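## Task

Find the roll of masking tape, which sits in either the top or the middle drawer of one of the two short, narrow file cabinets that each have three drawers, and set it on the desk. When the scene ends, all drawers in the room must be completely closed, both cabinets must remain roughly in their original spots, and the robot must not have tipped over or be left leaning (either of those is a failure). Anything that stays in place only because the robot is holding it does not count.

## Robot and tools

Robot: a Hello Robot Stretch 3 with a single arm. It has a two-wheel base (0.33 m long, 0.34 m wide), a lift that runs up a mast, and a telescoping arm that reaches out to the robot's RIGHT side. Moving the gripper forward or back means driving the base; the base cannot move sideways. A spin in place pivots about the point midway between the drive wheels, 0.05 m behind the front edge. With the arm retracted and the wrist folded, the robot sweeps a circle of radius 0.28 m when it turns. An unfolded, level gripper reaches outside that circle. Loose objects may occasionally get a brief push from something.

Frames: the base frame has its origin on the floor between the drive wheels, with x forward, y left and z up. hand_pose is reported in the base frame and sits at the point where the closed fingertips meet. With all wrist joints at zero, that frame's x points up, its y points back along the arm toward the mast, and its z points to the robot's rear. The odometry frame is the base frame as it was at the start of the scene. The fingertip pads are round and 0.04 m across.

execute_actions: the argument actions is a list that holds either one action or none. An empty list only returns the state and images. An action may contain:
- base: exactly one relative command. Either {"translate_m": d}, which drives straight d metres from the current spot (positive is forward, range -1 to 1), or {"rotate_rad": d}, which turns in place by d radians (positive is counter-clockwise/left, range -3.2 to 3.2). Base offsets are measured from the base position in the latest state report.
- joints: a dictionary keyed by joint name, where each value is an absolute target. lift_m 0 to 1.1 m (arm height). arm_m 0 to 0.52 m (extension). wrist_yaw_rad -1.345 to 4.42 (0 means along the arm, positive swings toward the front, 3.0 folds the wrist over the base). wrist_pitch_rad -1.57 to 0.451 (0 is level, negative tips the fingertips down). wrist_roll_rad -2.911 to 2.911 (0 means the fingers sit side by side). gripper_m -0.089 to 0.179 (bigger is wider; the real fingertip gap is about 0.007 smaller when nearly closed and 0.025 smaller when fully open, and below 0.007 it is zero). head_pan_rad -3.953 to 1.73 (0 is forward, positive is left, -1.57 looks along the arm). head_tilt_rad -1.53 to 0.419 (negative looks down).
- contact_limits: only {"arm_m": effort%} is accepted, from 1 to 100. The arm stops with contact_stop once its effort reaches that level (negative when retracting). Lower values are gentler, but a value that is too low stops the arm immediately. The limit also caps the arm's holding force until the next action.
The motions in one action start at the same time. Any joint you leave out may still be pushing toward its earlier target. Unknown keys or values out of range cause the whole call to be rejected. cameras selects head_camera, nav_camera, wrist_camera or all; leaving it out or passing null means all, and [] means none. No single action runs longer than 15 s. If a call reports a stop, any later motion, wait or finished_scene calls in that same reply are skipped.

wait {seconds 0-10}: sends no new command and returns the state and images. zoom_image {camera, region [x0,y0,x1,y1] in pixels, no more than 504x504}: enlarges part of that camera's most recent image. finished_scene {scene}: ends the scene for good and reports success. Replying without any tool call ends every remaining scene.

Result lines: base_status and joint_status give how each motion ended. "done" for the base means the wheels turned the full amount, even if they slipped. "off_target" means the part came to rest short of its goal and may still be pushing. After contact_stop, time_out or torque_fault the old target is dropped. Once the arm or lift hits contact_stop it goes limp until you command it again, and a limp lift can sink under load or get pushed up when the fingers close on a surface. on_its_own covers joints that were not commanded; there, "held at" means the target being held. motor_effort gives a percentage of the maximum, with the peak in brackets; readings are noisy and carry a fixed bias. Positive wheel effort pushes forward. lidar_m lists 12 distances, one per 30° sector, starting straight ahead and going counter-clockwise (4th is left, 7th behind, 10th right), all in a plane 0.17 m above the floor and covering 0.15-12 m. "-" means nothing was detected. It misses clear objects and thin legs, and a low lift can block sectors 5, 6, 9 and 10. wrist_depth_mm and head_depth_mm are 7x7 grids of median depth (the head grid is sideways). base_odometry comes from the wheels only. turned_by_wheels and turned_by_imu give the rotation since the last result. base_tilt is in degrees and has a fixed bias of up to about 4°.

Speed: the base only reaches full speed (0.30 m/s, 1.9 rad/s) when the arm is stowed, meaning lift_m <0.30, arm_m <0.03 and wrist_yaw_rad >2.54. In any other state it is limited to 0.10 m/s and 0.63 rad/s.

Gripper: to grip, command a value smaller than the object's width. To let go, command at least 0.02 more than the value at which contact occurred. Neither the reading nor a "done" status proves that something is held. If the stall guard weakens the grip, send a different value to squeeze again.

Things to avoid: fold or unfold the wrist only when lift_m is between 0.32 and 0.95, pitch is -0.4 and roll is near 0. Once folded, the lift may go down to 0.25. Whenever yaw is below -0.4, keep pitch at -0.5 or lower. If the arm pushes against something solid with the gripper more than about 0.45 m up, the robot can tip, and a second push after a contact_stop makes that more likely. Do not drive while the gripper is holding or hooked on something fixed, such as a drawer that will not move any further. If the robot snags or leans, reverse the last move in small steps, pull the gripper clear, and lower the lift to about 0.2. Wrist servos switch off for 10 s after sustained strain (torque_fault). Leave the cabinets in place and close every drawer completely.

Each tool is called after "Emit:" in YAML: its name, and indented under it one key for each argument.

## Session

Emit:
execute_actions:
  actions: []

Scene clock: 0.00 s.
base_odometry: x=+0.000 y=+0.000 heading=+0.000 (m, m, rad; odometry frame)
turned_by_wheels: +0.000 (rad since the last result)
turned_by_imu: +0.000 (rad since the last result)
base_tilt: forward=+1.5 right=-0.8 (deg)
lidar_m: 1.48 1.63 1.52 1.58 1.18 1.02 1.04 1.33 2.22 1.58 1.56 1.01
head_depth_mm: 1410 1389 1381 1363 1348 1341 1334 / 1470 1466 1439 1427 1424 1403 1401 / 1557 1541 1515 1502 1497 1484 1463 / 1623 1629 1609 1583 1583 1549 1550 / 1703 1714 1685 1676 1662 1645 1639 / 1741 1848 1803 1799 1785 1756 1724 / 1724 1933 1918 1918 1871 1854 1819
base_status: not commanded
joint_positions: lift_m=+0.319 arm_m=+0.000 wrist_yaw_rad=+2.991 wrist_pitch_rad=-0.349 wrist_roll_rad=-0.020 gripper_m=+0.037 head_pan_rad=+0.016 head_tilt_rad=+0.006
joint_status: not commanded
motor_effort: left_wheel=-1 right_wheel=+0 lift_m=+29 arm_m=+0 wrist_yaw_rad=+1 wrist_pitch_rad=+7 wrist_roll_rad=+0 gripper_m=+1 head_pan_rad=+1 head_tilt_rad=+2 (%)
hand_pose: x=+0.0135 y=+0.0849 z=+0.3470 quat_wxyz=(+0.174, +0.696, +0.072, +0.692) (m; base frame)
wrist_depth_mm: 879 - - - - - - / 919 - - - - - - / 959 - - - - - - / - - - 993 935 898 842 / 861 837 825 764 757 700 676 / 703 659 - 620 - 586 557 / 580 558 - 526 504 490 482
pictures: head_camera (sideways: a quarter turn clockwise sets it upright), nav_camera (sideways: a quarter turn counterclockwise sets it upright), wrist_camera
Images, in order (width x height): head_camera 896x504, nav_camera 672x504, wrist_camera 644x364.

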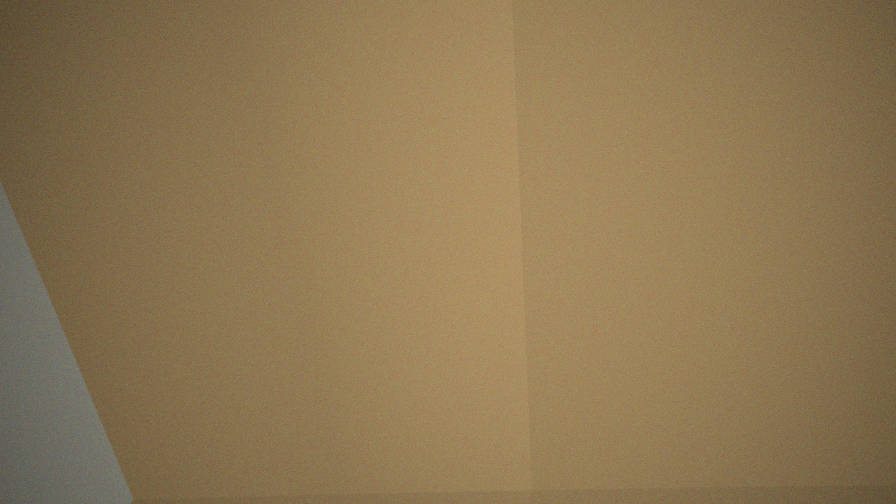

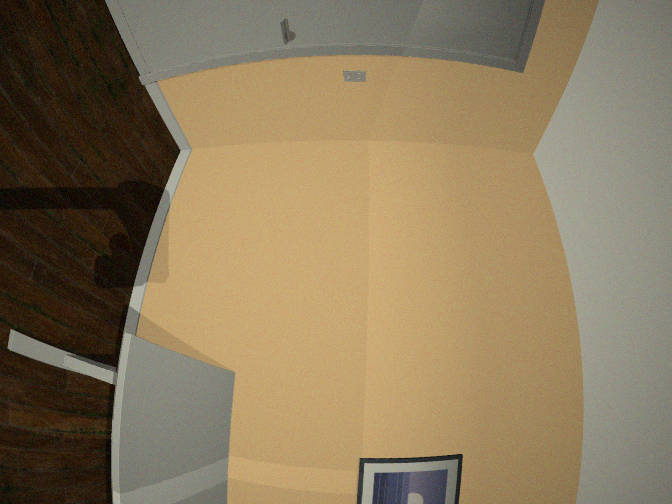

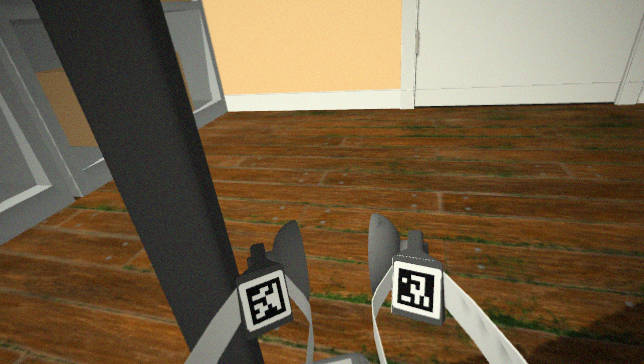

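Emit:
execute_actions:
  actions:
    - {"joints":{"head_pan_rad":-1.4,"head_tilt_rad":-0.6}}
  cameras: ["head_camera","nav_camera"]

Emit:
execute_actions:
  actions:
    - {"joints":{"head_pan_rad":-2.8,"head_tilt_rad":-0.6}}
  cameras: ["head_camera","nav_camera"]

Scene clock: 5.23 s.
base_odometry: x=+0.000 y=+0.000 heading=+0.000 (m, m, rad; odometry frame)
turned_by_wheels: +0.000 (rad since the last result)
turned_by_imu: +0.000 (rad since the last result)
base_tilt: forward=+1.4 right=-0.7 (deg)
lidar_m: 1.48 1.63 1.52 1.58 1.19 1.02 1.04 1.34 2.23 1.58 1.56 1.01
head_depth_mm: 1955 2093 2292 2354 1905 1550 1298 / 2055 2228 2410 2495 1931 1555 1319 / 2170 2377 2476 2449 1952 1574 1322 / 2088 2238 1704 1332 1886 1592 1336 / 1880 1984 1745 1187 1925 1609 1352 / 1685 1784 1770 1191 1816 1629 1365 / 1548 1615 1655 1217 950 1642 1374
base_status: not commanded
joint_positions: lift_m=+0.319 arm_m=+0.000 wrist_yaw_rad=+2.991 wrist_pitch_rad=-0.349 wrist_roll_rad=-0.020 gripper_m=+0.037 head_pan_rad=-1.393 head_tilt_rad=-0.592
joint_status: all done
motor_effort: left_wheel=-1(0) right_wheel=+1(1) lift_m=+28(28) arm_m=+0(0) wrist_yaw_rad=+0(0) wrist_pitch_rad=+7(7) wrist_roll_rad=+0(0) gripper_m=+0(0) head_pan_rad=-4(45) head_tilt_rad=-4(34) (%)
hand_pose: x=+0.0135 y=+0.0849 z=+0.3470 quat_wxyz=(+0.174, +0.696, +0.072, +0.692) (m; base frame)
wrist_depth_mm: 900 - - - - - - / 905 - - - - - - / 940 - - - - - - / 974 - - 991 939 879 847 / 860 834 826 783 747 700 664 / 702 670 - 610 - 586 553 / 580 558 - 528 500 493 482
pictures: head_camera (sideways: a quarter turn clockwise sets it upright), nav_camera (sideways: a quarter turn counterclockwise sets it upright)
Images, in order (width x height): head_camera 896x504, nav_camera 672x504.

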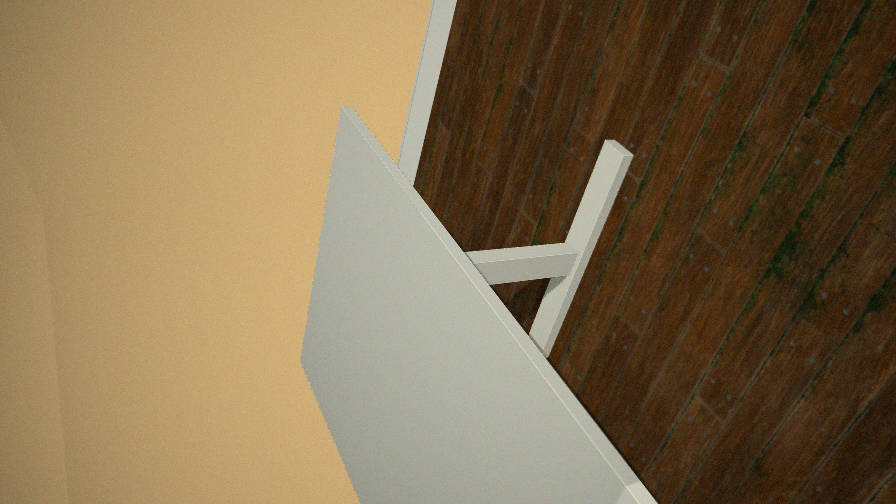

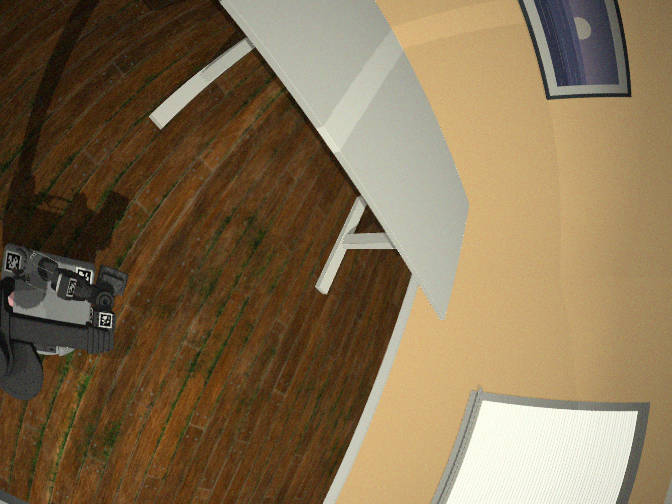

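Scene clock: 6.47 s.
base_odometry: x=+0.000 y=+0.000 heading=+0.000 (m, m, rad; odometry frame)
turned_by_wheels: +0.000 (rad since the last result)
turned_by_imu: +0.000 (rad since the last result)
base_tilt: forward=+1.5 right=-0.9 (deg)
lidar_m: 1.48 1.64 1.52 1.58 1.18 1.02 1.04 1.34 2.23 1.58 1.56 1.00
head_depth_mm: 1018 1044 1273 1225 1680 1486 1303 / 1098 1134 1326 1335 1581 1551 1323 / 1534 1300 1810 1648 1663 1586 1337 / 1448 1507 1652 1738 1841 1593 1336 / 1371 2424 2712 2595 1998 1599 1357 / 2262 2378 2550 2571 2044 1626 1363 / 2126 2209 2335 2456 2059 1634 1370
base_status: not commanded
joint_positions: lift_m=+0.319 arm_m=+0.000 wrist_yaw_rad=+2.991 wrist_pitch_rad=-0.349 wrist_roll_rad=-0.020 gripper_m=+0.037 head_pan_rad=-2.793 head_tilt_rad=-0.592
joint_status: all done
motor_effort: left_wheel=+0(1) right_wheel=+0(1) lift_m=+28(28) arm_m=+0(0) wrist_yaw_rad=+0(0) wrist_pitch_rad=+7(7) wrist_roll_rad=+0(0) gripper_m=+0(0) head_pan_rad=-4(44) head_tilt_rad=-3(5) (%)
hand_pose: x=+0.0135 y=+0.0849 z=+0.3470 quat_wxyz=(+0.174, +0.696, +0.072, +0.692) (m; base frame)
wrist_depth_mm: 899 - - - - - - / 904 - - - - - - / 940 - - - - - - / 968 - - 996 939 905 846 / 857 860 814 764 750 702 673 / 703 667 - 622 - 583 561 / 580 549 - 523 500 490 480
pictures: head_camera (sideways: a quarter turn clockwise sets it upright), nav_camera (sideways: a quarter turn counterclockwise sets it upright)
Images, in order (width x height): head_camera 896x504, nav_camera 672x504.

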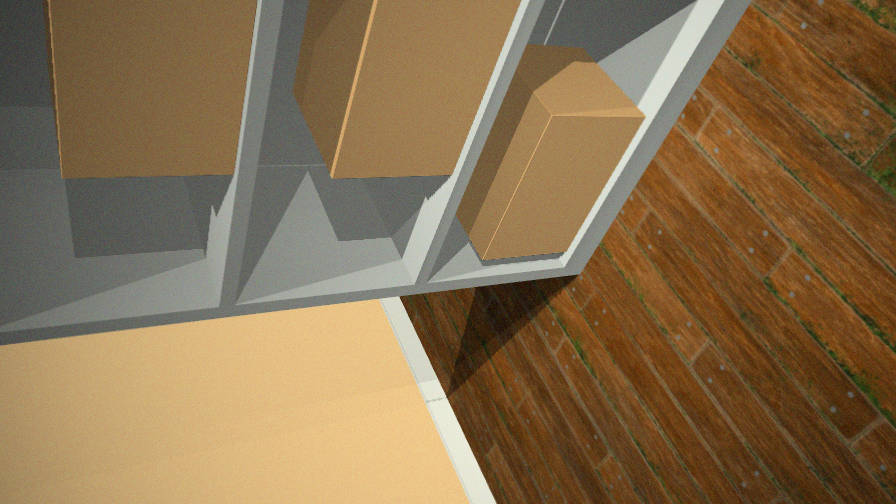

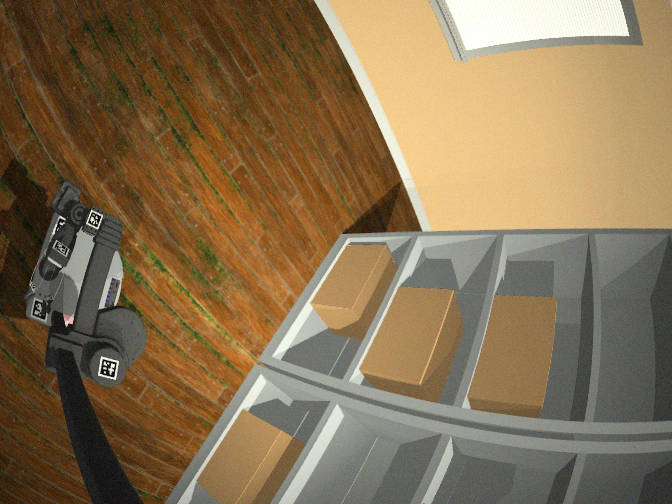

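Emit:
execute_actions:
  actions:
    - {"joints":{"head_pan_rad":1.5,"head_tilt_rad":-0.5}}
  cameras: ["head_camera","nav_camera"]

Scene clock: 11.80 s.
base_odometry: x=+0.000 y=+0.000 heading=+0.000 (m, m, rad; odometry frame)
turned_by_wheels: +0.000 (rad since the last result)
turned_by_imu: +0.000 (rad since the last result)
base_tilt: forward=+1.5 right=-0.8 (deg)
lidar_m: 1.48 1.63 1.52 1.58 1.19 1.02 1.04 1.34 2.22 1.58 1.55 1.01
head_depth_mm: 1263 1360 1456 1556 1688 1669 1389 / 1325 1405 1509 1626 1777 1706 1403 / 1358 1456 1575 1681 1838 1718 1406 / 1409 1509 1626 1759 1933 1730 1423 / 1463 1552 1697 1845 1994 1756 1436 / 1519 1616 1716 1804 1988 1754 1442 / 1503 1569 1639 1543 1635 1595 1472
base_status: not commanded
joint_positions: lift_m=+0.319 arm_m=+0.000 wrist_yaw_rad=+2.991 wrist_pitch_rad=-0.349 wrist_roll_rad=-0.020 gripper_m=+0.037 head_pan_rad=+1.493 head_tilt_rad=-0.507
joint_status: all done
motor_effort: left_wheel=-1(1) right_wheel=+1(0) lift_m=+28(28) arm_m=+0(0) wrist_yaw_rad=+0(0) wrist_pitch_rad=+7(7) wrist_roll_rad=+0(0) gripper_m=+1(0) head_pan_rad=+3(41) head_tilt_rad=+4(13) (%)
hand_pose: x=+0.0135 y=+0.0849 z=+0.3470 quat_wxyz=(+0.174, +0.696, +0.072, +0.692) (m; base frame)
wrist_depth_mm: 910 - - - - - - / 920 - - - - - - / 940 - - - - - - / 993 - - 978 936 885 852 / 870 831 836 768 753 701 674 / 691 671 - 620 - 573 570 / 582 554 - 528 499 491 486
pictures: head_camera (sideways: a quarter turn clockwise sets it upright), nav_camera (sideways: a quarter turn counterclockwise sets it upright)
Images, in order (width x height): head_camera 896x504, nav_camera 672x504.

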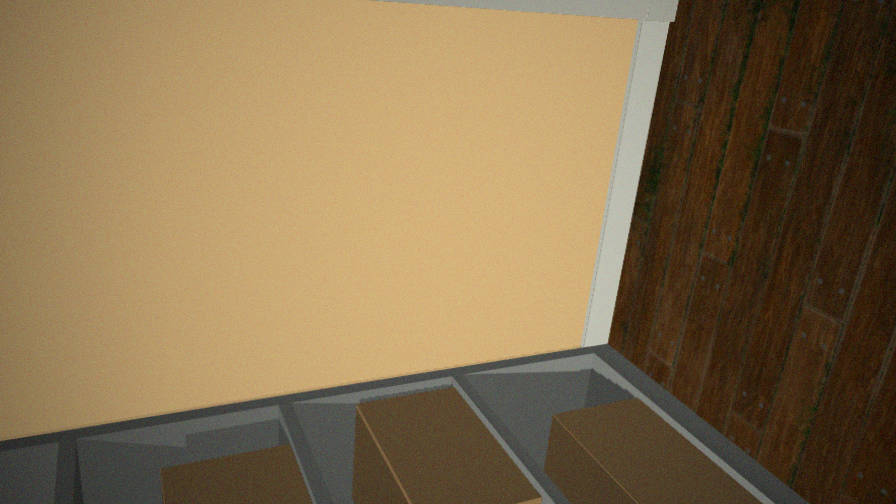

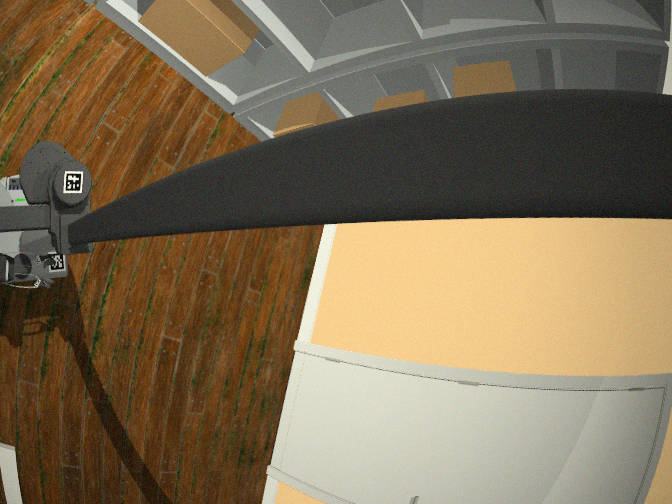

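Emit:
execute_actions:
  actions:
    - {"base":{"rotate_rad":-2.35},"joints":{"head_pan_rad":-0.5,"head_tilt_rad":-0.6,"lift_m":0.27}}
  cameras: []

Emit:
execute_actions:
  actions:
    - {"base":{"translate_m":1.0}}
  cameras: []

Emit:
execute_actions:
  actions:
    - {"base":{"translate_m":0.75},"joints":{"head_pan_rad":-1.2}}
  cameras: ["head_camera","nav_camera"]

Scene clock: 23.57 s.
base_odometry: x=+0.000 y=+0.000 heading=-2.350 (m, m, rad; odometry frame)
turned_by_wheels: -2.350 (rad since the last result)
turned_by_imu: -2.337 (rad since the last result)
base_tilt: forward=+1.5 right=-0.9 (deg)
lidar_m: 2.24 2.23 1.57 1.46 1.46 1.62 1.54 1.52 1.33 1.03 1.02 1.26
head_depth_mm: 984 1010 1211 1193 1691 1476 1307 / 1057 1087 1308 1289 1632 1532 1313 / 1138 1173 1407 1429 1599 1580 1330 / 1519 1540 1731 1705 1763 1592 1335 / 1385 1455 1617 2318 1932 1619 1339 / 2278 2463 2639 2625 2015 1626 1355 / 2159 2266 2399 2472 2029 1643 1367
base_status: done
joint_positions: lift_m=+0.270 arm_m=+0.000 wrist_yaw_rad=+2.991 wrist_pitch_rad=-0.349 wrist_roll_rad=-0.020 gripper_m=+0.037 head_pan_rad=-0.493 head_tilt_rad=-0.593
joint_status: all done
motor_effort: left_wheel=+2(15) right_wheel=-2(5) lift_m=+23(22) arm_m=-1(1) wrist_yaw_rad=+0(0) wrist_pitch_rad=+7(7) wrist_roll_rad=+0(0) gripper_m=+0(0) head_pan_rad=-3(44) head_tilt_rad=-4(15) (%)
hand_pose: x=+0.0135 y=+0.0848 z=+0.2986 quat_wxyz=(+0.174, +0.696, +0.072, +0.692) (m; base frame)
wrist_depth_mm: - - - - - - - / - - - - - - - / - - - - - - - / - - 921 897 818 794 756 / 782 738 731 692 668 630 600 / 623 599 - 547 - 517 494 / 516 500 - - 450 438 432
pictures: none
No camera images: the call's "cameras" was empty. Leave "cameras" out to get every camera's image.

Scene clock: 28.57 s.
base_odometry: x=-0.703 y=-0.712 heading=-2.350 (m, m, rad; odometry frame)
turned_by_wheels: +0.000 (rad since the last result)
turned_by_imu: +0.004 (rad since the last result)
base_tilt: forward=+1.5 right=-0.7 (deg)
lidar_m: 1.28 1.28 1.42 1.36 1.80 1.64 2.48 1.65 0.88 0.69 0.69 1.55
head_depth_mm: 2179 2395 2666 2502 1838 1434 1102 / 1959 2091 2326 2407 1909 1570 1311 / 1740 1885 2040 2217 1941 1569 1324 / 1583 1688 1818 1983 1958 1595 1333 / 1449 1538 1630 1756 1854 1596 1347 / 1331 1403 1490 1589 1686 1620 1364 / 1235 1299 1375 1460 1534 1584 1376
base_status: done
joint_positions: lift_m=+0.270 arm_m=+0.000 wrist_yaw_rad=+2.991 wrist_pitch_rad=-0.349 wrist_roll_rad=-0.020 gripper_m=+0.037 head_pan_rad=-0.493 head_tilt_rad=-0.593
joint_status: not commanded
motor_effort: left_wheel=+1(15) right_wheel=-1(4) lift_m=+23(23) arm_m=-1(1) wrist_yaw_rad=+0(0) wrist_pitch_rad=+8(8) wrist_roll_rad=+0(0) gripper_m=+0(0) head_pan_rad=-3(3) head_tilt_rad=-3(4) (%)
hand_pose: x=+0.0135 y=+0.0848 z=+0.2986 quat_wxyz=(+0.174, +0.696, +0.072, +0.692) (m; base frame)
wrist_depth_mm: - - - - - - - / - - - - - - - / - - - - - - - / - - 931 862 825 785 763 / 783 767 735 681 676 630 592 / 618 590 - 551 - 520 503 / 512 499 - - 451 438 431
pictures: none
No camera images: the call's "cameras" was empty. Leave "cameras" out to get every camera's image.

Scene clock: 32.87 s.
base_odometry: x=-1.229 y=-1.245 heading=-2.350 (m, m, rad; odometry frame)
turned_by_wheels: +0.000 (rad since the last result)
turned_by_imu: +0.003 (rad since the last result)
base_tilt: forward=+1.5 right=-0.9 (deg)
lidar_m: 0.57 0.57 0.63 1.01 2.05 2.27 3.23 1.01 0.58 0.71 1.32 0.69
head_depth_mm: 2297 2476 2700 2447 1898 1527 1303 / 2293 2463 2701 2534 1928 1555 1315 / 2286 2483 2712 2554 1951 1578 1323 / 2298 2492 2726 2568 1963 1586 1338 / 2349 2505 2715 2479 1998 1605 1345 / 2104 2051 1975 1912 1833 1610 1364 / 1537 1496 1461 1441 1405 1379 1308
base_status: done
joint_positions: lift_m=+0.270 arm_m=+0.000 wrist_yaw_rad=+2.991 wrist_pitch_rad=-0.350 wrist_roll_rad=-0.020 gripper_m=+0.037 head_pan_rad=-1.193 head_tilt_rad=-0.593
joint_status: all done
motor_effort: left_wheel=+1(15) right_wheel=-1(3) lift_m=+23(23) arm_m=-1(1) wrist_yaw_rad=+0(0) wrist_pitch_rad=+8(8) wrist_roll_rad=+0(0) gripper_m=+0(0) head_pan_rad=-4(38) head_tilt_rad=-4(4) (%)
hand_pose: x=+0.0135 y=+0.0848 z=+0.2985 quat_wxyz=(+0.174, +0.696, +0.072, +0.692) (m; base frame)
wrist_depth_mm: - - - - 750 577 468 / - - - - 823 605 486 / - - - - 842 636 506 / - - 934 877 811 650 524 / 791 762 725 677 674 614 533 / 627 605 - 558 - 514 503 / 514 500 - - 445 438 430
pictures: head_camera (sideways: a quarter turn clockwise sets it upright), nav_camera (sideways: a quarter turn counterclockwise sets it upright)
Images, in order (width x height): head_camera 896x504, nav_camera 672x504.

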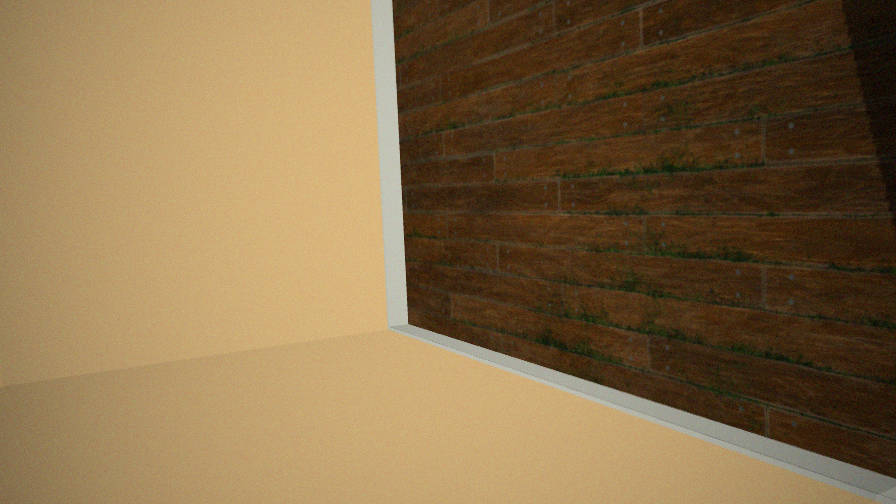

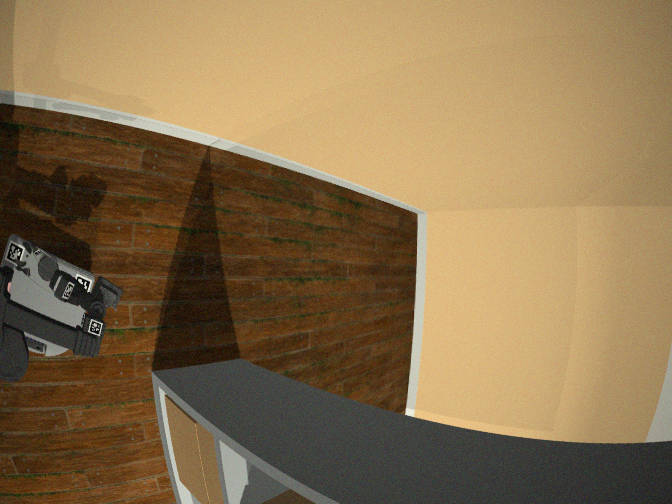

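Emit:
execute_actions:
  actions:
    - {"base":{"rotate_rad":-1.23},"joints":{"head_pan_rad":-1.0}}
  cameras: []

Emit:
execute_actions:
  actions:
    - {"base":{"translate_m":1.0}}
  cameras: ["head_camera","nav_camera"]

Scene clock: 40.27 s.
base_odometry: x=-1.229 y=-1.245 heading=+2.704 (m, m, rad; odometry frame)
turned_by_wheels: -1.230 (rad since the last result)
turned_by_imu: -1.222 (rad since the last result)
base_tilt: forward=+1.4 right=-0.7 (deg)
lidar_m: 2.16 0.80 0.59 0.57 0.59 0.81 1.64 1.65 2.29 1.67 0.59 0.58
head_depth_mm: 1091 1183 1313 1492 1769 1542 1308 / 965 958 1175 1173 1615 1480 1315 / 1043 822 869 1017 1067 1191 1244 / 1227 845 881 1030 1096 967 1026 / 1125 899 923 682 707 760 860 / 1028 509 546 598 690 817 993 / 458 509 574 660 775 933 1169
base_status: done
joint_positions: lift_m=+0.270 arm_m=+0.000 wrist_yaw_rad=+2.991 wrist_pitch_rad=-0.350 wrist_roll_rad=-0.020 gripper_m=+0.037 head_pan_rad=-1.007 head_tilt_rad=-0.593
joint_status: all done
motor_effort: left_wheel=+2(14) right_wheel=-1(5) lift_m=+23(23) arm_m=-1(1) wrist_yaw_rad=+0(0) wrist_pitch_rad=+8(8) wrist_roll_rad=+0(0) gripper_m=+0(1) head_pan_rad=+3(19) head_tilt_rad=-3(4) (%)
hand_pose: x=+0.0135 y=+0.0848 z=+0.2985 quat_wxyz=(+0.174, +0.696, +0.072, +0.692) (m; base frame)
wrist_depth_mm: 491 - 528 558 573 605 643 / 530 - 570 593 625 653 690 / 562 - 613 641 673 702 738 / 599 - 664 671 709 742 758 / 630 653 696 691 667 616 601 / 633 597 - 550 - 516 505 / 510 500 - - 455 435 429
pictures: none
No camera images: the call's "cameras" was empty. Leave "cameras" out to get every camera's image.

Scene clock: 45.27 s.
base_odometry: x=-2.135 y=-0.821 heading=+2.704 (m, m, rad; odometry frame)
turned_by_wheels: +0.000 (rad since the last result)
turned_by_imu: +0.004 (rad since the last result)
base_tilt: forward=+1.4 right=-0.8 (deg)
lidar_m: 1.73 0.79 0.58 0.56 0.58 0.80 2.28 0.57 0.43 0.53 2.09 1.79
head_depth_mm: 2761 2988 3082 2465 1897 1542 1310 / 2930 3159 2881 2499 1924 1558 1312 / 3048 3215 2606 2430 1953 1565 1323 / 2636 2815 2303 2323 1965 1589 1328 / 2332 2468 2370 2429 2001 1595 1351 / 2080 2219 2310 2386 2026 1611 1355 / 1915 1975 2065 2161 2054 1649 1375
base_status: done
joint_positions: lift_m=+0.270 arm_m=+0.000 wrist_yaw_rad=+2.991 wrist_pitch_rad=-0.350 wrist_roll_rad=-0.020 gripper_m=+0.037 head_pan_rad=-1.007 head_tilt_rad=-0.593
joint_status: not commanded
motor_effort: left_wheel=+2(15) right_wheel=-1(4) lift_m=+23(23) arm_m=-1(1) wrist_yaw_rad=+0(0) wrist_pitch_rad=+8(8) wrist_roll_rad=+0(0) gripper_m=+1(1) head_pan_rad=+3(4) head_tilt_rad=-3(4) (%)
hand_pose: x=+0.0135 y=+0.0848 z=+0.2985 quat_wxyz=(+0.174, +0.696, +0.072, +0.692) (m; base frame)
wrist_depth_mm: 485 - 521 548 586 595 628 / 521 - 563 584 605 648 680 / 555 - 606 631 670 690 726 / 593 - 658 685 711 731 759 / 627 643 686 674 670 618 602 / 622 591 - 555 - 521 500 / 509 502 - - 448 436 426
pictures: head_camera (sideways: a quarter turn clockwise sets it upright), nav_camera (sideways: a quarter turn counterclockwise sets it upright)
Images, in order (width x height): head_camera 896x504, nav_camera 672x504.

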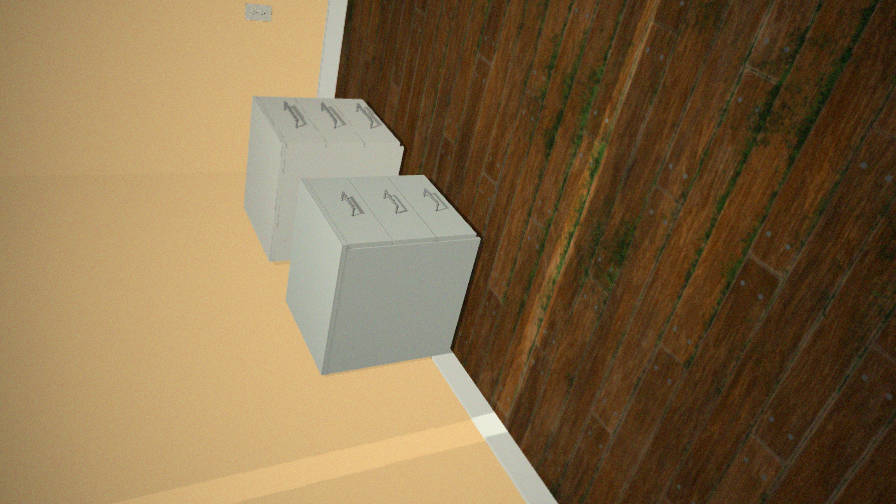

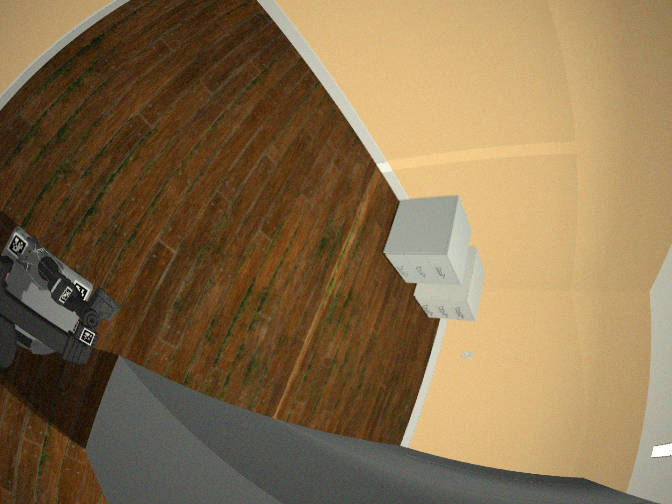

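Emit:
execute_actions:
  actions:
    - {"base":{"translate_m":0.3}}
  cameras: []

Emit:
execute_actions:
  actions:
    - {"base":{"rotate_rad":1.57},"joints":{"head_pan_rad":-1.57,"head_tilt_rad":-0.8}}
  cameras: []

Emit:
execute_actions:
  actions:
    - {"base":{"translate_m":-1.0}}
  cameras: []

Emit:
execute_actions:
  actions:
    - {"base":{"translate_m":-0.9}}
  cameras: []

Emit:
execute_actions:
  actions:
    - {"joints":{"lift_m":0.45,"wrist_pitch_rad":-0.4}}
  cameras: []

Emit:
execute_actions:
  actions:
    - {"joints":{"wrist_yaw_rad":0}}
  cameras: []

Emit:
execute_actions:
  actions:
    - {"joints":{"wrist_pitch_rad":0,"arm_m":0.1,"gripper_m":0.08,"lift_m":0.4}}

Scene clock: 58.77 s.
base_odometry: x=-2.407 y=-0.694 heading=+2.704 (m, m, rad; odometry frame)
turned_by_wheels: +0.000 (rad since the last result)
turned_by_imu: +0.001 (rad since the last result)
base_tilt: forward=+1.6 right=-0.8 (deg)
lidar_m: 1.42 0.78 0.58 0.56 0.58 0.80 2.27 0.60 0.62 1.75 1.93 1.47
head_depth_mm: 2784 2997 2663 2444 1898 1548 1314 / 2857 3130 2489 2296 1932 1561 1310 / 2511 2676 2233 2142 1936 1572 1325 / 2174 2317 2265 2274 1979 1595 1335 / 1927 2043 2167 2265 1989 1613 1347 / 1722 1821 1923 1999 1988 1624 1357 / 1573 1632 1707 1781 1860 1640 1376
base_status: done
joint_positions: lift_m=+0.270 arm_m=+0.000 wrist_yaw_rad=+2.991 wrist_pitch_rad=-0.350 wrist_roll_rad=-0.020 gripper_m=+0.037 head_pan_rad=-1.007 head_tilt_rad=-0.593
joint_status: not commanded
motor_effort: left_wheel=+2(14) right_wheel=-1(3) lift_m=+23(23) arm_m=-1(1) wrist_yaw_rad=+0(0) wrist_pitch_rad=+8(8) wrist_roll_rad=+0(0) gripper_m=+0(0) head_pan_rad=+3(3) head_tilt_rad=-3(3) (%)
hand_pose: x=+0.0135 y=+0.0848 z=+0.2985 quat_wxyz=(+0.174, +0.696, +0.072, +0.692) (m; base frame)
wrist_depth_mm: 488 - 524 541 571 599 628 / 522 - 560 579 605 642 676 / 554 - 608 621 663 694 720 / 595 - 662 673 706 751 734 / 626 651 690 689 671 623 600 / 622 594 - 550 - 513 499 / 518 493 - - 449 438 434
pictures: none
No camera images: the call's "cameras" was empty. Leave "cameras" out to get every camera's image.

Scene clock: 60.93 s.
base_odometry: x=-2.407 y=-0.694 heading=-2.010 (m, m, rad; odometry frame)
turned_by_wheels: +1.570 (rad since the last result)
turned_by_imu: +1.560 (rad since the last result)
base_tilt: forward=+1.5 right=-0.8 (deg)
lidar_m: 0.56 0.58 0.79 2.24 0.60 0.62 1.74 1.93 1.48 1.43 0.79 0.58
head_depth_mm: 1234 1373 1551 1741 1571 1336 1177 / 1230 1370 1542 1743 1575 1351 1183 / 1226 1372 1551 1761 1595 1365 1198 / 1234 1369 1561 1791 1612 1380 1200 / 1234 1374 1565 1795 1642 1383 1207 / 1231 1382 1563 1792 1632 1402 1225 / 1236 1381 1495 1494 1449 1359 1230
base_status: done
joint_positions: lift_m=+0.270 arm_m=+0.000 wrist_yaw_rad=+2.991 wrist_pitch_rad=-0.350 wrist_roll_rad=-0.020 gripper_m=+0.037 head_pan_rad=-1.563 head_tilt_rad=-0.790
joint_status: all done
motor_effort: left_wheel=-4(13) right_wheel=+3(10) lift_m=+23(23) arm_m=-1(1) wrist_yaw_rad=+0(1) wrist_pitch_rad=+8(8) wrist_roll_rad=+0(0) gripper_m=+0(1) head_pan_rad=-4(34) head_tilt_rad=-6(22) (%)
hand_pose: x=+0.0135 y=+0.0847 z=+0.2985 quat_wxyz=(+0.174, +0.696, +0.072, +0.692) (m; base frame)
wrist_depth_mm: 581 - - - - 783 561 / 587 - - - - 804 584 / 590 - - - - 819 593 / 580 - 943 886 840 772 599 / 552 717 731 681 669 621 585 / 555 593 - 547 - 514 502 / 514 499 - - 451 438 427
pictures: none
No camera images: the call's "cameras" was empty. Leave "cameras" out to get every camera's image.

Scene clock: 65.87 s.
base_odometry: x=-1.982 y=+0.211 heading=-2.010 (m, m, rad; odometry frame)
turned_by_wheels: +0.000 (rad since the last result)
turned_by_imu: -0.003 (rad since the last result)
base_tilt: forward=+1.5 right=-0.7 (deg)
lidar_m: 1.56 0.62 0.45 0.44 0.45 0.62 1.74 1.24 1.13 1.42 1.48 1.62
head_depth_mm: 1228 1355 1543 1739 1564 1342 1176 / 1232 1366 1554 1754 1573 1350 1186 / 1226 1378 1553 1771 1597 1365 1193 / 1224 1364 1552 1783 1615 1377 1207 / 1224 1366 1546 1792 1632 1391 1210 / 1227 1365 1559 1781 1649 1400 1218 / 1223 1368 1564 1794 1658 1409 1230
base_status: done
joint_positions: lift_m=+0.270 arm_m=+0.000 wrist_yaw_rad=+2.991 wrist_pitch_rad=-0.350 wrist_roll_rad=-0.020 gripper_m=+0.037 head_pan_rad=-1.563 head_tilt_rad=-0.790
joint_status: not commanded
motor_effort: left_wheel=-3(17) right_wheel=+2(6) lift_m=+23(23) arm_m=-1(1) wrist_yaw_rad=+0(0) wrist_pitch_rad=+8(8) wrist_roll_rad=+0(0) gripper_m=+0(0) head_pan_rad=-4(4) head_tilt_rad=-5(5) (%)
hand_pose: x=+0.0135 y=+0.0847 z=+0.2985 quat_wxyz=(+0.174, +0.696, +0.072, +0.692) (m; base frame)
wrist_depth_mm: 386 - 418 433 454 474 502 / 414 - 445 465 489 514 544 / 444 - 482 501 528 550 593 / 475 - 518 543 571 597 651 / 514 525 564 597 611 633 602 / 547 560 - 550 - 518 499 / 514 500 - - 449 438 431
pictures: none
No camera images: the call's "cameras" was empty. Leave "cameras" out to get every camera's image.

Scene clock: 70.57 s.
base_odometry: x=-1.599 y=+1.026 heading=-2.010 (m, m, rad; odometry frame)
turned_by_wheels: +0.000 (rad since the last result)
turned_by_imu: -0.003 (rad since the last result)
base_tilt: forward=+1.5 right=-0.7 (deg)
lidar_m: 2.47 0.62 0.46 0.44 0.46 0.63 1.31 1.21 0.97 0.87 1.47 2.02
head_depth_mm: 1227 1369 1552 1722 1559 1345 1177 / 1226 1368 1464 1162 1274 1362 1178 / 1216 1368 1440 1153 1282 1364 1190 / 1225 1372 1462 1161 1283 1382 1205 / 1231 1372 1493 1665 1550 1398 1215 / 1230 1366 1551 1796 1644 1401 1216 / 1232 1375 1561 1787 1675 1410 1239
base_status: done
joint_positions: lift_m=+0.270 arm_m=+0.000 wrist_yaw_rad=+2.991 wrist_pitch_rad=-0.350 wrist_roll_rad=-0.020 gripper_m=+0.037 head_pan_rad=-1.563 head_tilt_rad=-0.790
joint_status: not commanded
motor_effort: left_wheel=-2(17) right_wheel=+2(6) lift_m=+23(23) arm_m=-1(1) wrist_yaw_rad=+0(0) wrist_pitch_rad=+8(8) wrist_roll_rad=+0(0) gripper_m=+1(0) head_pan_rad=-4(4) head_tilt_rad=-5(5) (%)
hand_pose: x=+0.0135 y=+0.0847 z=+0.2985 quat_wxyz=(+0.175, +0.696, +0.072, +0.692) (m; base frame)
wrist_depth_mm: 388 - 419 435 457 480 501 / 414 - 448 469 492 515 552 / 441 - 475 504 529 557 594 / 475 - 518 543 573 603 651 / 519 528 562 601 614 627 599 / 550 575 - 544 - 519 497 / 517 500 - - 445 441 428
pictures: none
No camera images: the call's "cameras" was empty. Leave "cameras" out to get every camera's image.

Scene clock: 73.03 s.
base_odometry: x=-1.599 y=+1.026 heading=-2.010 (m, m, rad; odometry frame)
turned_by_wheels: +0.000 (rad since the last result)
turned_by_imu: +0.000 (rad since the last result)
base_tilt: forward=+1.5 right=-0.8 (deg)
lidar_m: 2.47 0.62 0.46 0.44 0.46 0.62 1.31 1.20 0.98 0.87 1.47 2.02
head_depth_mm: 1228 1362 1561 1708 1556 1337 1172 / 1223 1372 1463 1159 1280 1348 1184 / 1231 1371 1440 1164 1286 1369 1191 / 1224 1374 1466 1162 1284 1376 1202 / 1222 1372 1494 1678 1562 1396 1215 / 1218 1369 1558 1782 1652 1415 1225 / 1228 1367 1544 1788 1664 1423 1233
base_status: not commanded
joint_positions: lift_m=+0.450 arm_m=+0.000 wrist_yaw_rad=+2.991 wrist_pitch_rad=-0.413 wrist_roll_rad=-0.020 gripper_m=+0.037 head_pan_rad=-1.563 head_tilt_rad=-0.790
joint_status: all done
motor_effort: left_wheel=-3(2) right_wheel=+2(2) lift_m=+33(35) arm_m=-1(1) wrist_yaw_rad=+0(0) wrist_pitch_rad=+7(5) wrist_roll_rad=+0(0) gripper_m=+1(1) head_pan_rad=-3(3) head_tilt_rad=-5(5) (%)
hand_pose: x=+0.0124 y=+0.0774 z=+0.4636 quat_wxyz=(+0.196, +0.694, +0.095, +0.686) (m; base frame)
wrist_depth_mm: 389 - 421 437 458 480 511 / 416 - 451 481 498 527 557 / 447 - 488 518 540 569 614 / 489 506 540 564 598 640 682 / 536 545 592 631 657 716 740 / 575 619 - 693 - 718 677 / 635 664 - 632 610 608 585
pictures: none
No camera images: the call's "cameras" was empty. Leave "cameras" out to get every camera's image.

Scene clock: 75.53 s.
base_odometry: x=-1.599 y=+1.026 heading=-2.010 (m, m, rad; odometry frame)
turned_by_wheels: +0.000 (rad since the last result)
turned_by_imu: +0.000 (rad since the last result)
base_tilt: forward=+1.4 right=-0.8 (deg)
lidar_m: 2.47 0.62 0.46 0.44 0.46 0.63 1.31 1.20 0.97 0.87 1.47 2.01
head_depth_mm: 1220 1371 1539 1714 1558 1346 1179 / 1223 1374 1466 1157 1284 1356 1179 / 1223 1367 1436 1158 1278 1369 1194 / 1226 1360 1466 1165 1277 1373 1199 / 1234 1366 1505 1669 1558 1383 1216 / 1228 1367 1553 1787 1644 1395 1216 / 1230 1368 1550 1794 1664 1424 1233
base_status: not commanded
joint_positions: lift_m=+0.450 arm_m=+0.000 wrist_yaw_rad=+0.002 wrist_pitch_rad=-0.413 wrist_roll_rad=-0.020 gripper_m=+0.037 head_pan_rad=-1.563 head_tilt_rad=-0.790
joint_status: all done
motor_effort: left_wheel=-3(3) right_wheel=+2(2) lift_m=+33(33) arm_m=-1(1) wrist_yaw_rad=-1(2) wrist_pitch_rad=+7(7) wrist_roll_rad=+0(0) gripper_m=+0(0) head_pan_rad=-3(4) head_tilt_rad=-4(5) (%)
hand_pose: x=-0.0210 y=-0.3702 z=+0.4636 quat_wxyz=(+0.699, +0.147, -0.685, -0.143) (m; base frame)
wrist_depth_mm: - - 810 583 585 761 577 / - - 613 608 628 785 606 / - - 669 663 684 809 655 / - - - 731 772 825 700 / - 969 920 803 833 822 777 / 842 788 772 748 - 699 677 / 691 668 643 638 607 597 582
pictures: none
No camera images: the call's "cameras" was empty. Leave "cameras" out to get every camera's image.

Scene clock: 77.50 s.
base_odometry: x=-1.599 y=+1.026 heading=-2.010 (m, m, rad; odometry frame)
turned_by_wheels: +0.000 (rad since the last result)
turned_by_imu: +0.000 (rad since the last result)
base_tilt: forward=+1.5 right=-0.6 (deg)
lidar_m: 2.47 0.62 0.46 0.44 0.46 0.63 1.31 1.20 0.97 0.88 1.48 2.01
head_depth_mm: 1226 1368 1546 1714 1559 1343 1190 / 1227 1362 1456 1163 1280 1347 1209 / 1226 1366 1443 1165 1280 1360 1200 / 1229 1364 1463 1169 1281 1372 1204 / 1222 1376 1503 1686 1558 1381 1209 / 1240 1368 1546 1768 1645 1398 1217 / 1224 1367 1551 1792 1659 1415 1232
base_status: not commanded
joint_positions: lift_m=+0.400 arm_m=+0.100 wrist_yaw_rad=+0.001 wrist_pitch_rad=-0.025 wrist_roll_rad=-0.020 gripper_m=+0.080 head_pan_rad=-1.563 head_tilt_rad=-0.790
joint_status: all done
motor_effort: left_wheel=-3(3) right_wheel=+2(2) lift_m=+23(27) arm_m=+5(4) wrist_yaw_rad=-1(1) wrist_pitch_rad=+13(12) wrist_roll_rad=+0(0) gripper_m=+1(81) head_pan_rad=-3(3) head_tilt_rad=-4(5) (%)
hand_pose: x=-0.0211 y=-0.5002 z=+0.5084 quat_wxyz=(+0.714, +0.010, -0.700, -0.009) (m; base frame)
wrist_depth_mm: - - - - - 1000 - / - - - - - - - / - - - - - - 628 / - - 542 538 533 848 545 / - - 549 544 552 871 557 / - - - 565 570 776 557 / - - 590 587 582 811 571
pictures: head_camera (sideways: a quarter turn clockwise sets it upright), nav_camera (sideways: a quarter turn counterclockwise sets it upright), wrist_camera
Images, in order (width x height): head_camera 896x504, nav_camera 672x504, wrist_camera 644x364.

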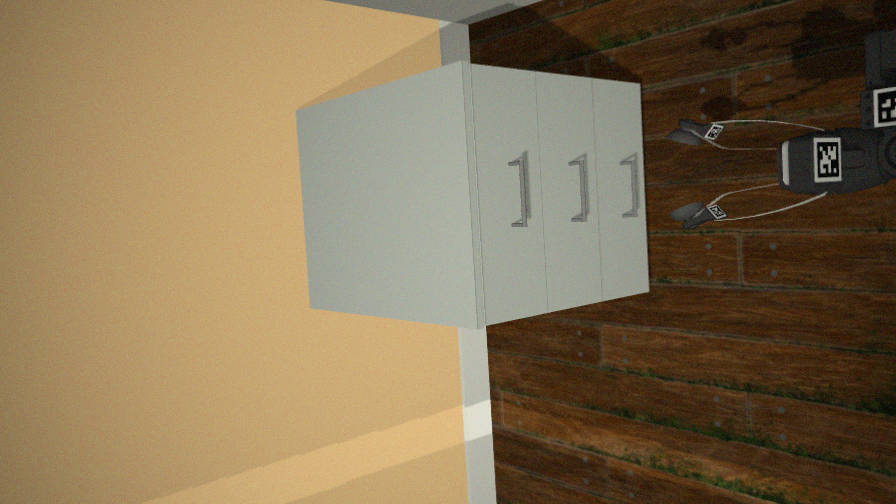

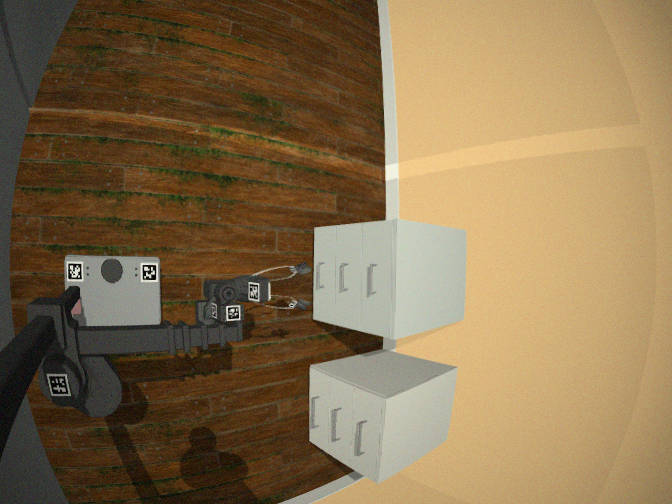

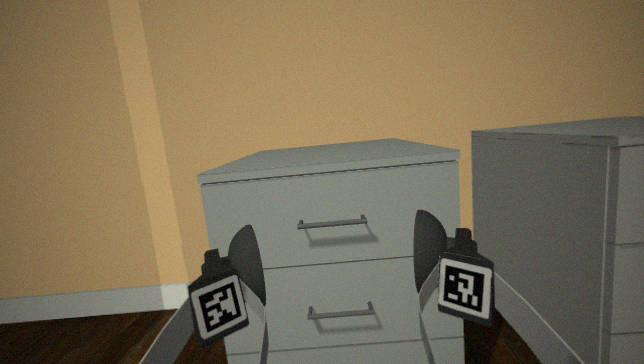

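Emit:
execute_actions:
  actions:
    - {"joints":{"wrist_roll_rad":1.5,"arm_m":0.33,"lift_m":0.31,"head_tilt_rad":-0.9}}
  cameras: ["head_camera","wrist_camera"]

Scene clock: 91.70 s.
base_odometry: x=-1.599 y=+1.026 heading=-2.010 (m, m, rad; odometry frame)
turned_by_wheels: +0.000 (rad since the last result)
turned_by_imu: +0.000 (rad since the last result)
base_tilt: forward=+1.4 right=-0.8 (deg)
lidar_m: 2.47 0.62 0.46 0.44 0.46 0.63 1.31 1.20 0.97 0.87 1.47 2.02
head_depth_mm: 1271 1438 1618 1654 1454 1278 1131 / 1266 1399 1222 1194 1420 1254 1142 / 1270 1402 1240 1164 1372 1271 1154 / 1261 1427 1250 1192 1424 1302 1161 / 1264 1431 1395 1653 1486 1313 1167 / 1262 1436 1652 1790 1511 1330 1185 / 1263 1429 1639 1802 1540 1345 1186
base_status: not commanded
joint_positions: lift_m=+0.310 arm_m=+0.330 wrist_yaw_rad=+0.001 wrist_pitch_rad=-0.024 wrist_roll_rad=+1.500 gripper_m=+0.080 head_pan_rad=-1.563 head_tilt_rad=-0.889
joint_status: all done
motor_effort: left_wheel=-3(3) right_wheel=+2(2) lift_m=+23(20) arm_m=+5(5) wrist_yaw_rad=-1(1) wrist_pitch_rad=+13(13) wrist_roll_rad=+0(2) gripper_m=+0(1) head_pan_rad=-4(3) head_tilt_rad=-6(18) (%)
hand_pose: x=-0.0211 y=-0.7302 z=+0.4184 quat_wxyz=(+0.036, +0.001, -0.999, -0.012) (m; base frame)
wrist_depth_mm: 791 791 281 280 280 280 280 / 814 816 288 286 288 286 287 / 845 842 295 293 295 294 292 / 850 849 303 300 298 299 299 / 880 879 892 309 305 308 307 / 905 877 - 315 316 313 317 / 921 925 334 323 321 324 323
pictures: head_camera (sideways: a quarter turn clockwise sets it upright), wrist_camera
Images, in order (width x height): head_camera 896x504, wrist_camera 644x364.

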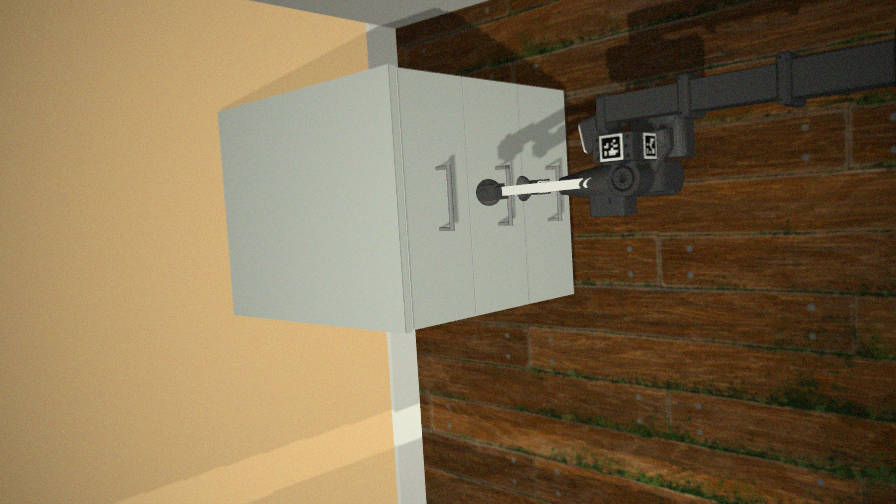

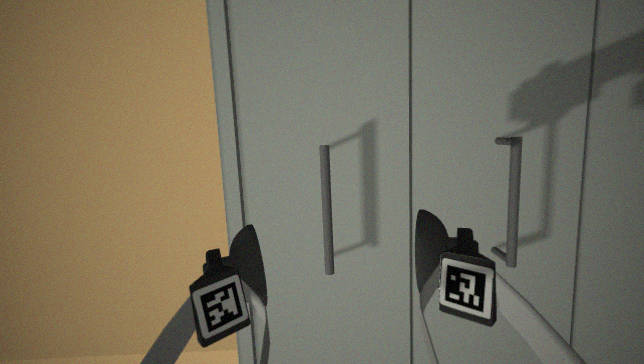

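Emit:
execute_actions:
  actions:
    - {"joints":{"arm_m":0.43,"lift_m":0.315,"gripper_m":0.06}}
  cameras: ["head_camera","wrist_camera"]

Scene clock: 96.87 s.
base_odometry: x=-1.599 y=+1.026 heading=-2.010 (m, m, rad; odometry frame)
turned_by_wheels: +0.000 (rad since the last result)
turned_by_imu: +0.000 (rad since the last result)
base_tilt: forward=+1.5 right=-0.9 (deg)
lidar_m: 2.47 0.62 0.46 0.44 0.45 0.63 1.31 1.20 0.97 0.87 1.48 2.01
head_depth_mm: 1256 1437 1621 1648 1448 1276 1147 / 1262 1417 1229 1195 1414 1299 1139 / 1259 1408 1246 1167 1397 1292 1153 / 1255 1421 1258 1191 1416 1299 1156 / 1263 1433 1394 1648 1476 1319 1167 / 1252 1424 1659 1787 1532 1321 1179 / 1264 1420 1647 1824 1538 1348 1188
base_status: not commanded
joint_positions: lift_m=+0.315 arm_m=+0.430 wrist_yaw_rad=+0.001 wrist_pitch_rad=-0.024 wrist_roll_rad=+1.500 gripper_m=+0.060 head_pan_rad=-1.563 head_tilt_rad=-0.889
joint_status: all done
motor_effort: left_wheel=-3(3) right_wheel=+2(2) lift_m=+34(32) arm_m=+5(4) wrist_yaw_rad=-1(1) wrist_pitch_rad=+13(13) wrist_roll_rad=+0(0) gripper_m=+0(73) head_pan_rad=-3(2) head_tilt_rad=-6(6) (%)
hand_pose: x=-0.0211 y=-0.8302 z=+0.4229 quat_wxyz=(+0.036, +0.001, -0.999, -0.012) (m; base frame)
wrist_depth_mm: 693 691 185 185 185 185 185 / 722 719 188 190 189 189 189 / 733 739 193 194 194 193 193 / 748 755 199 199 199 198 199 / 772 768 203 203 202 203 201 / 794 787 207 208 210 208 207 / 811 806 216 215 213 214 214
pictures: head_camera (sideways: a quarter turn clockwise sets it upright), wrist_camera
Images, in order (width x height): head_camera 896x504, wrist_camera 644x364.

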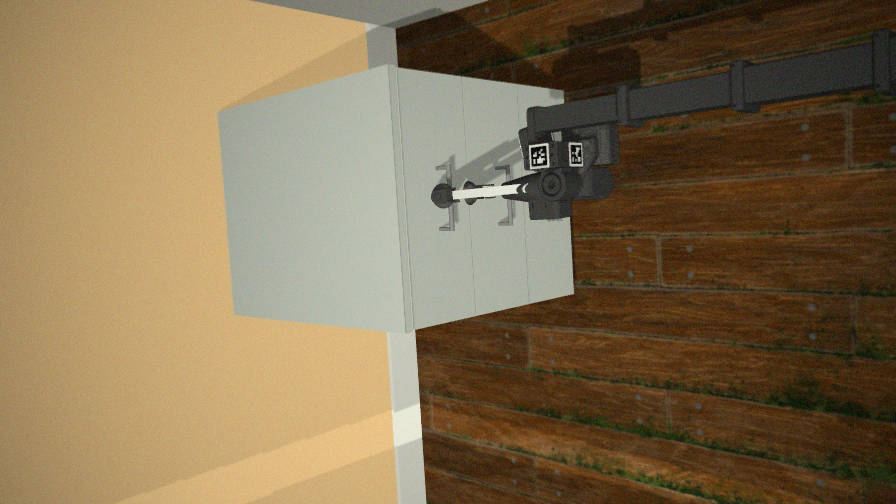

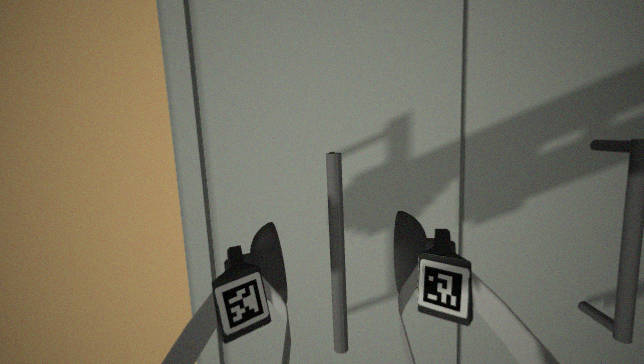

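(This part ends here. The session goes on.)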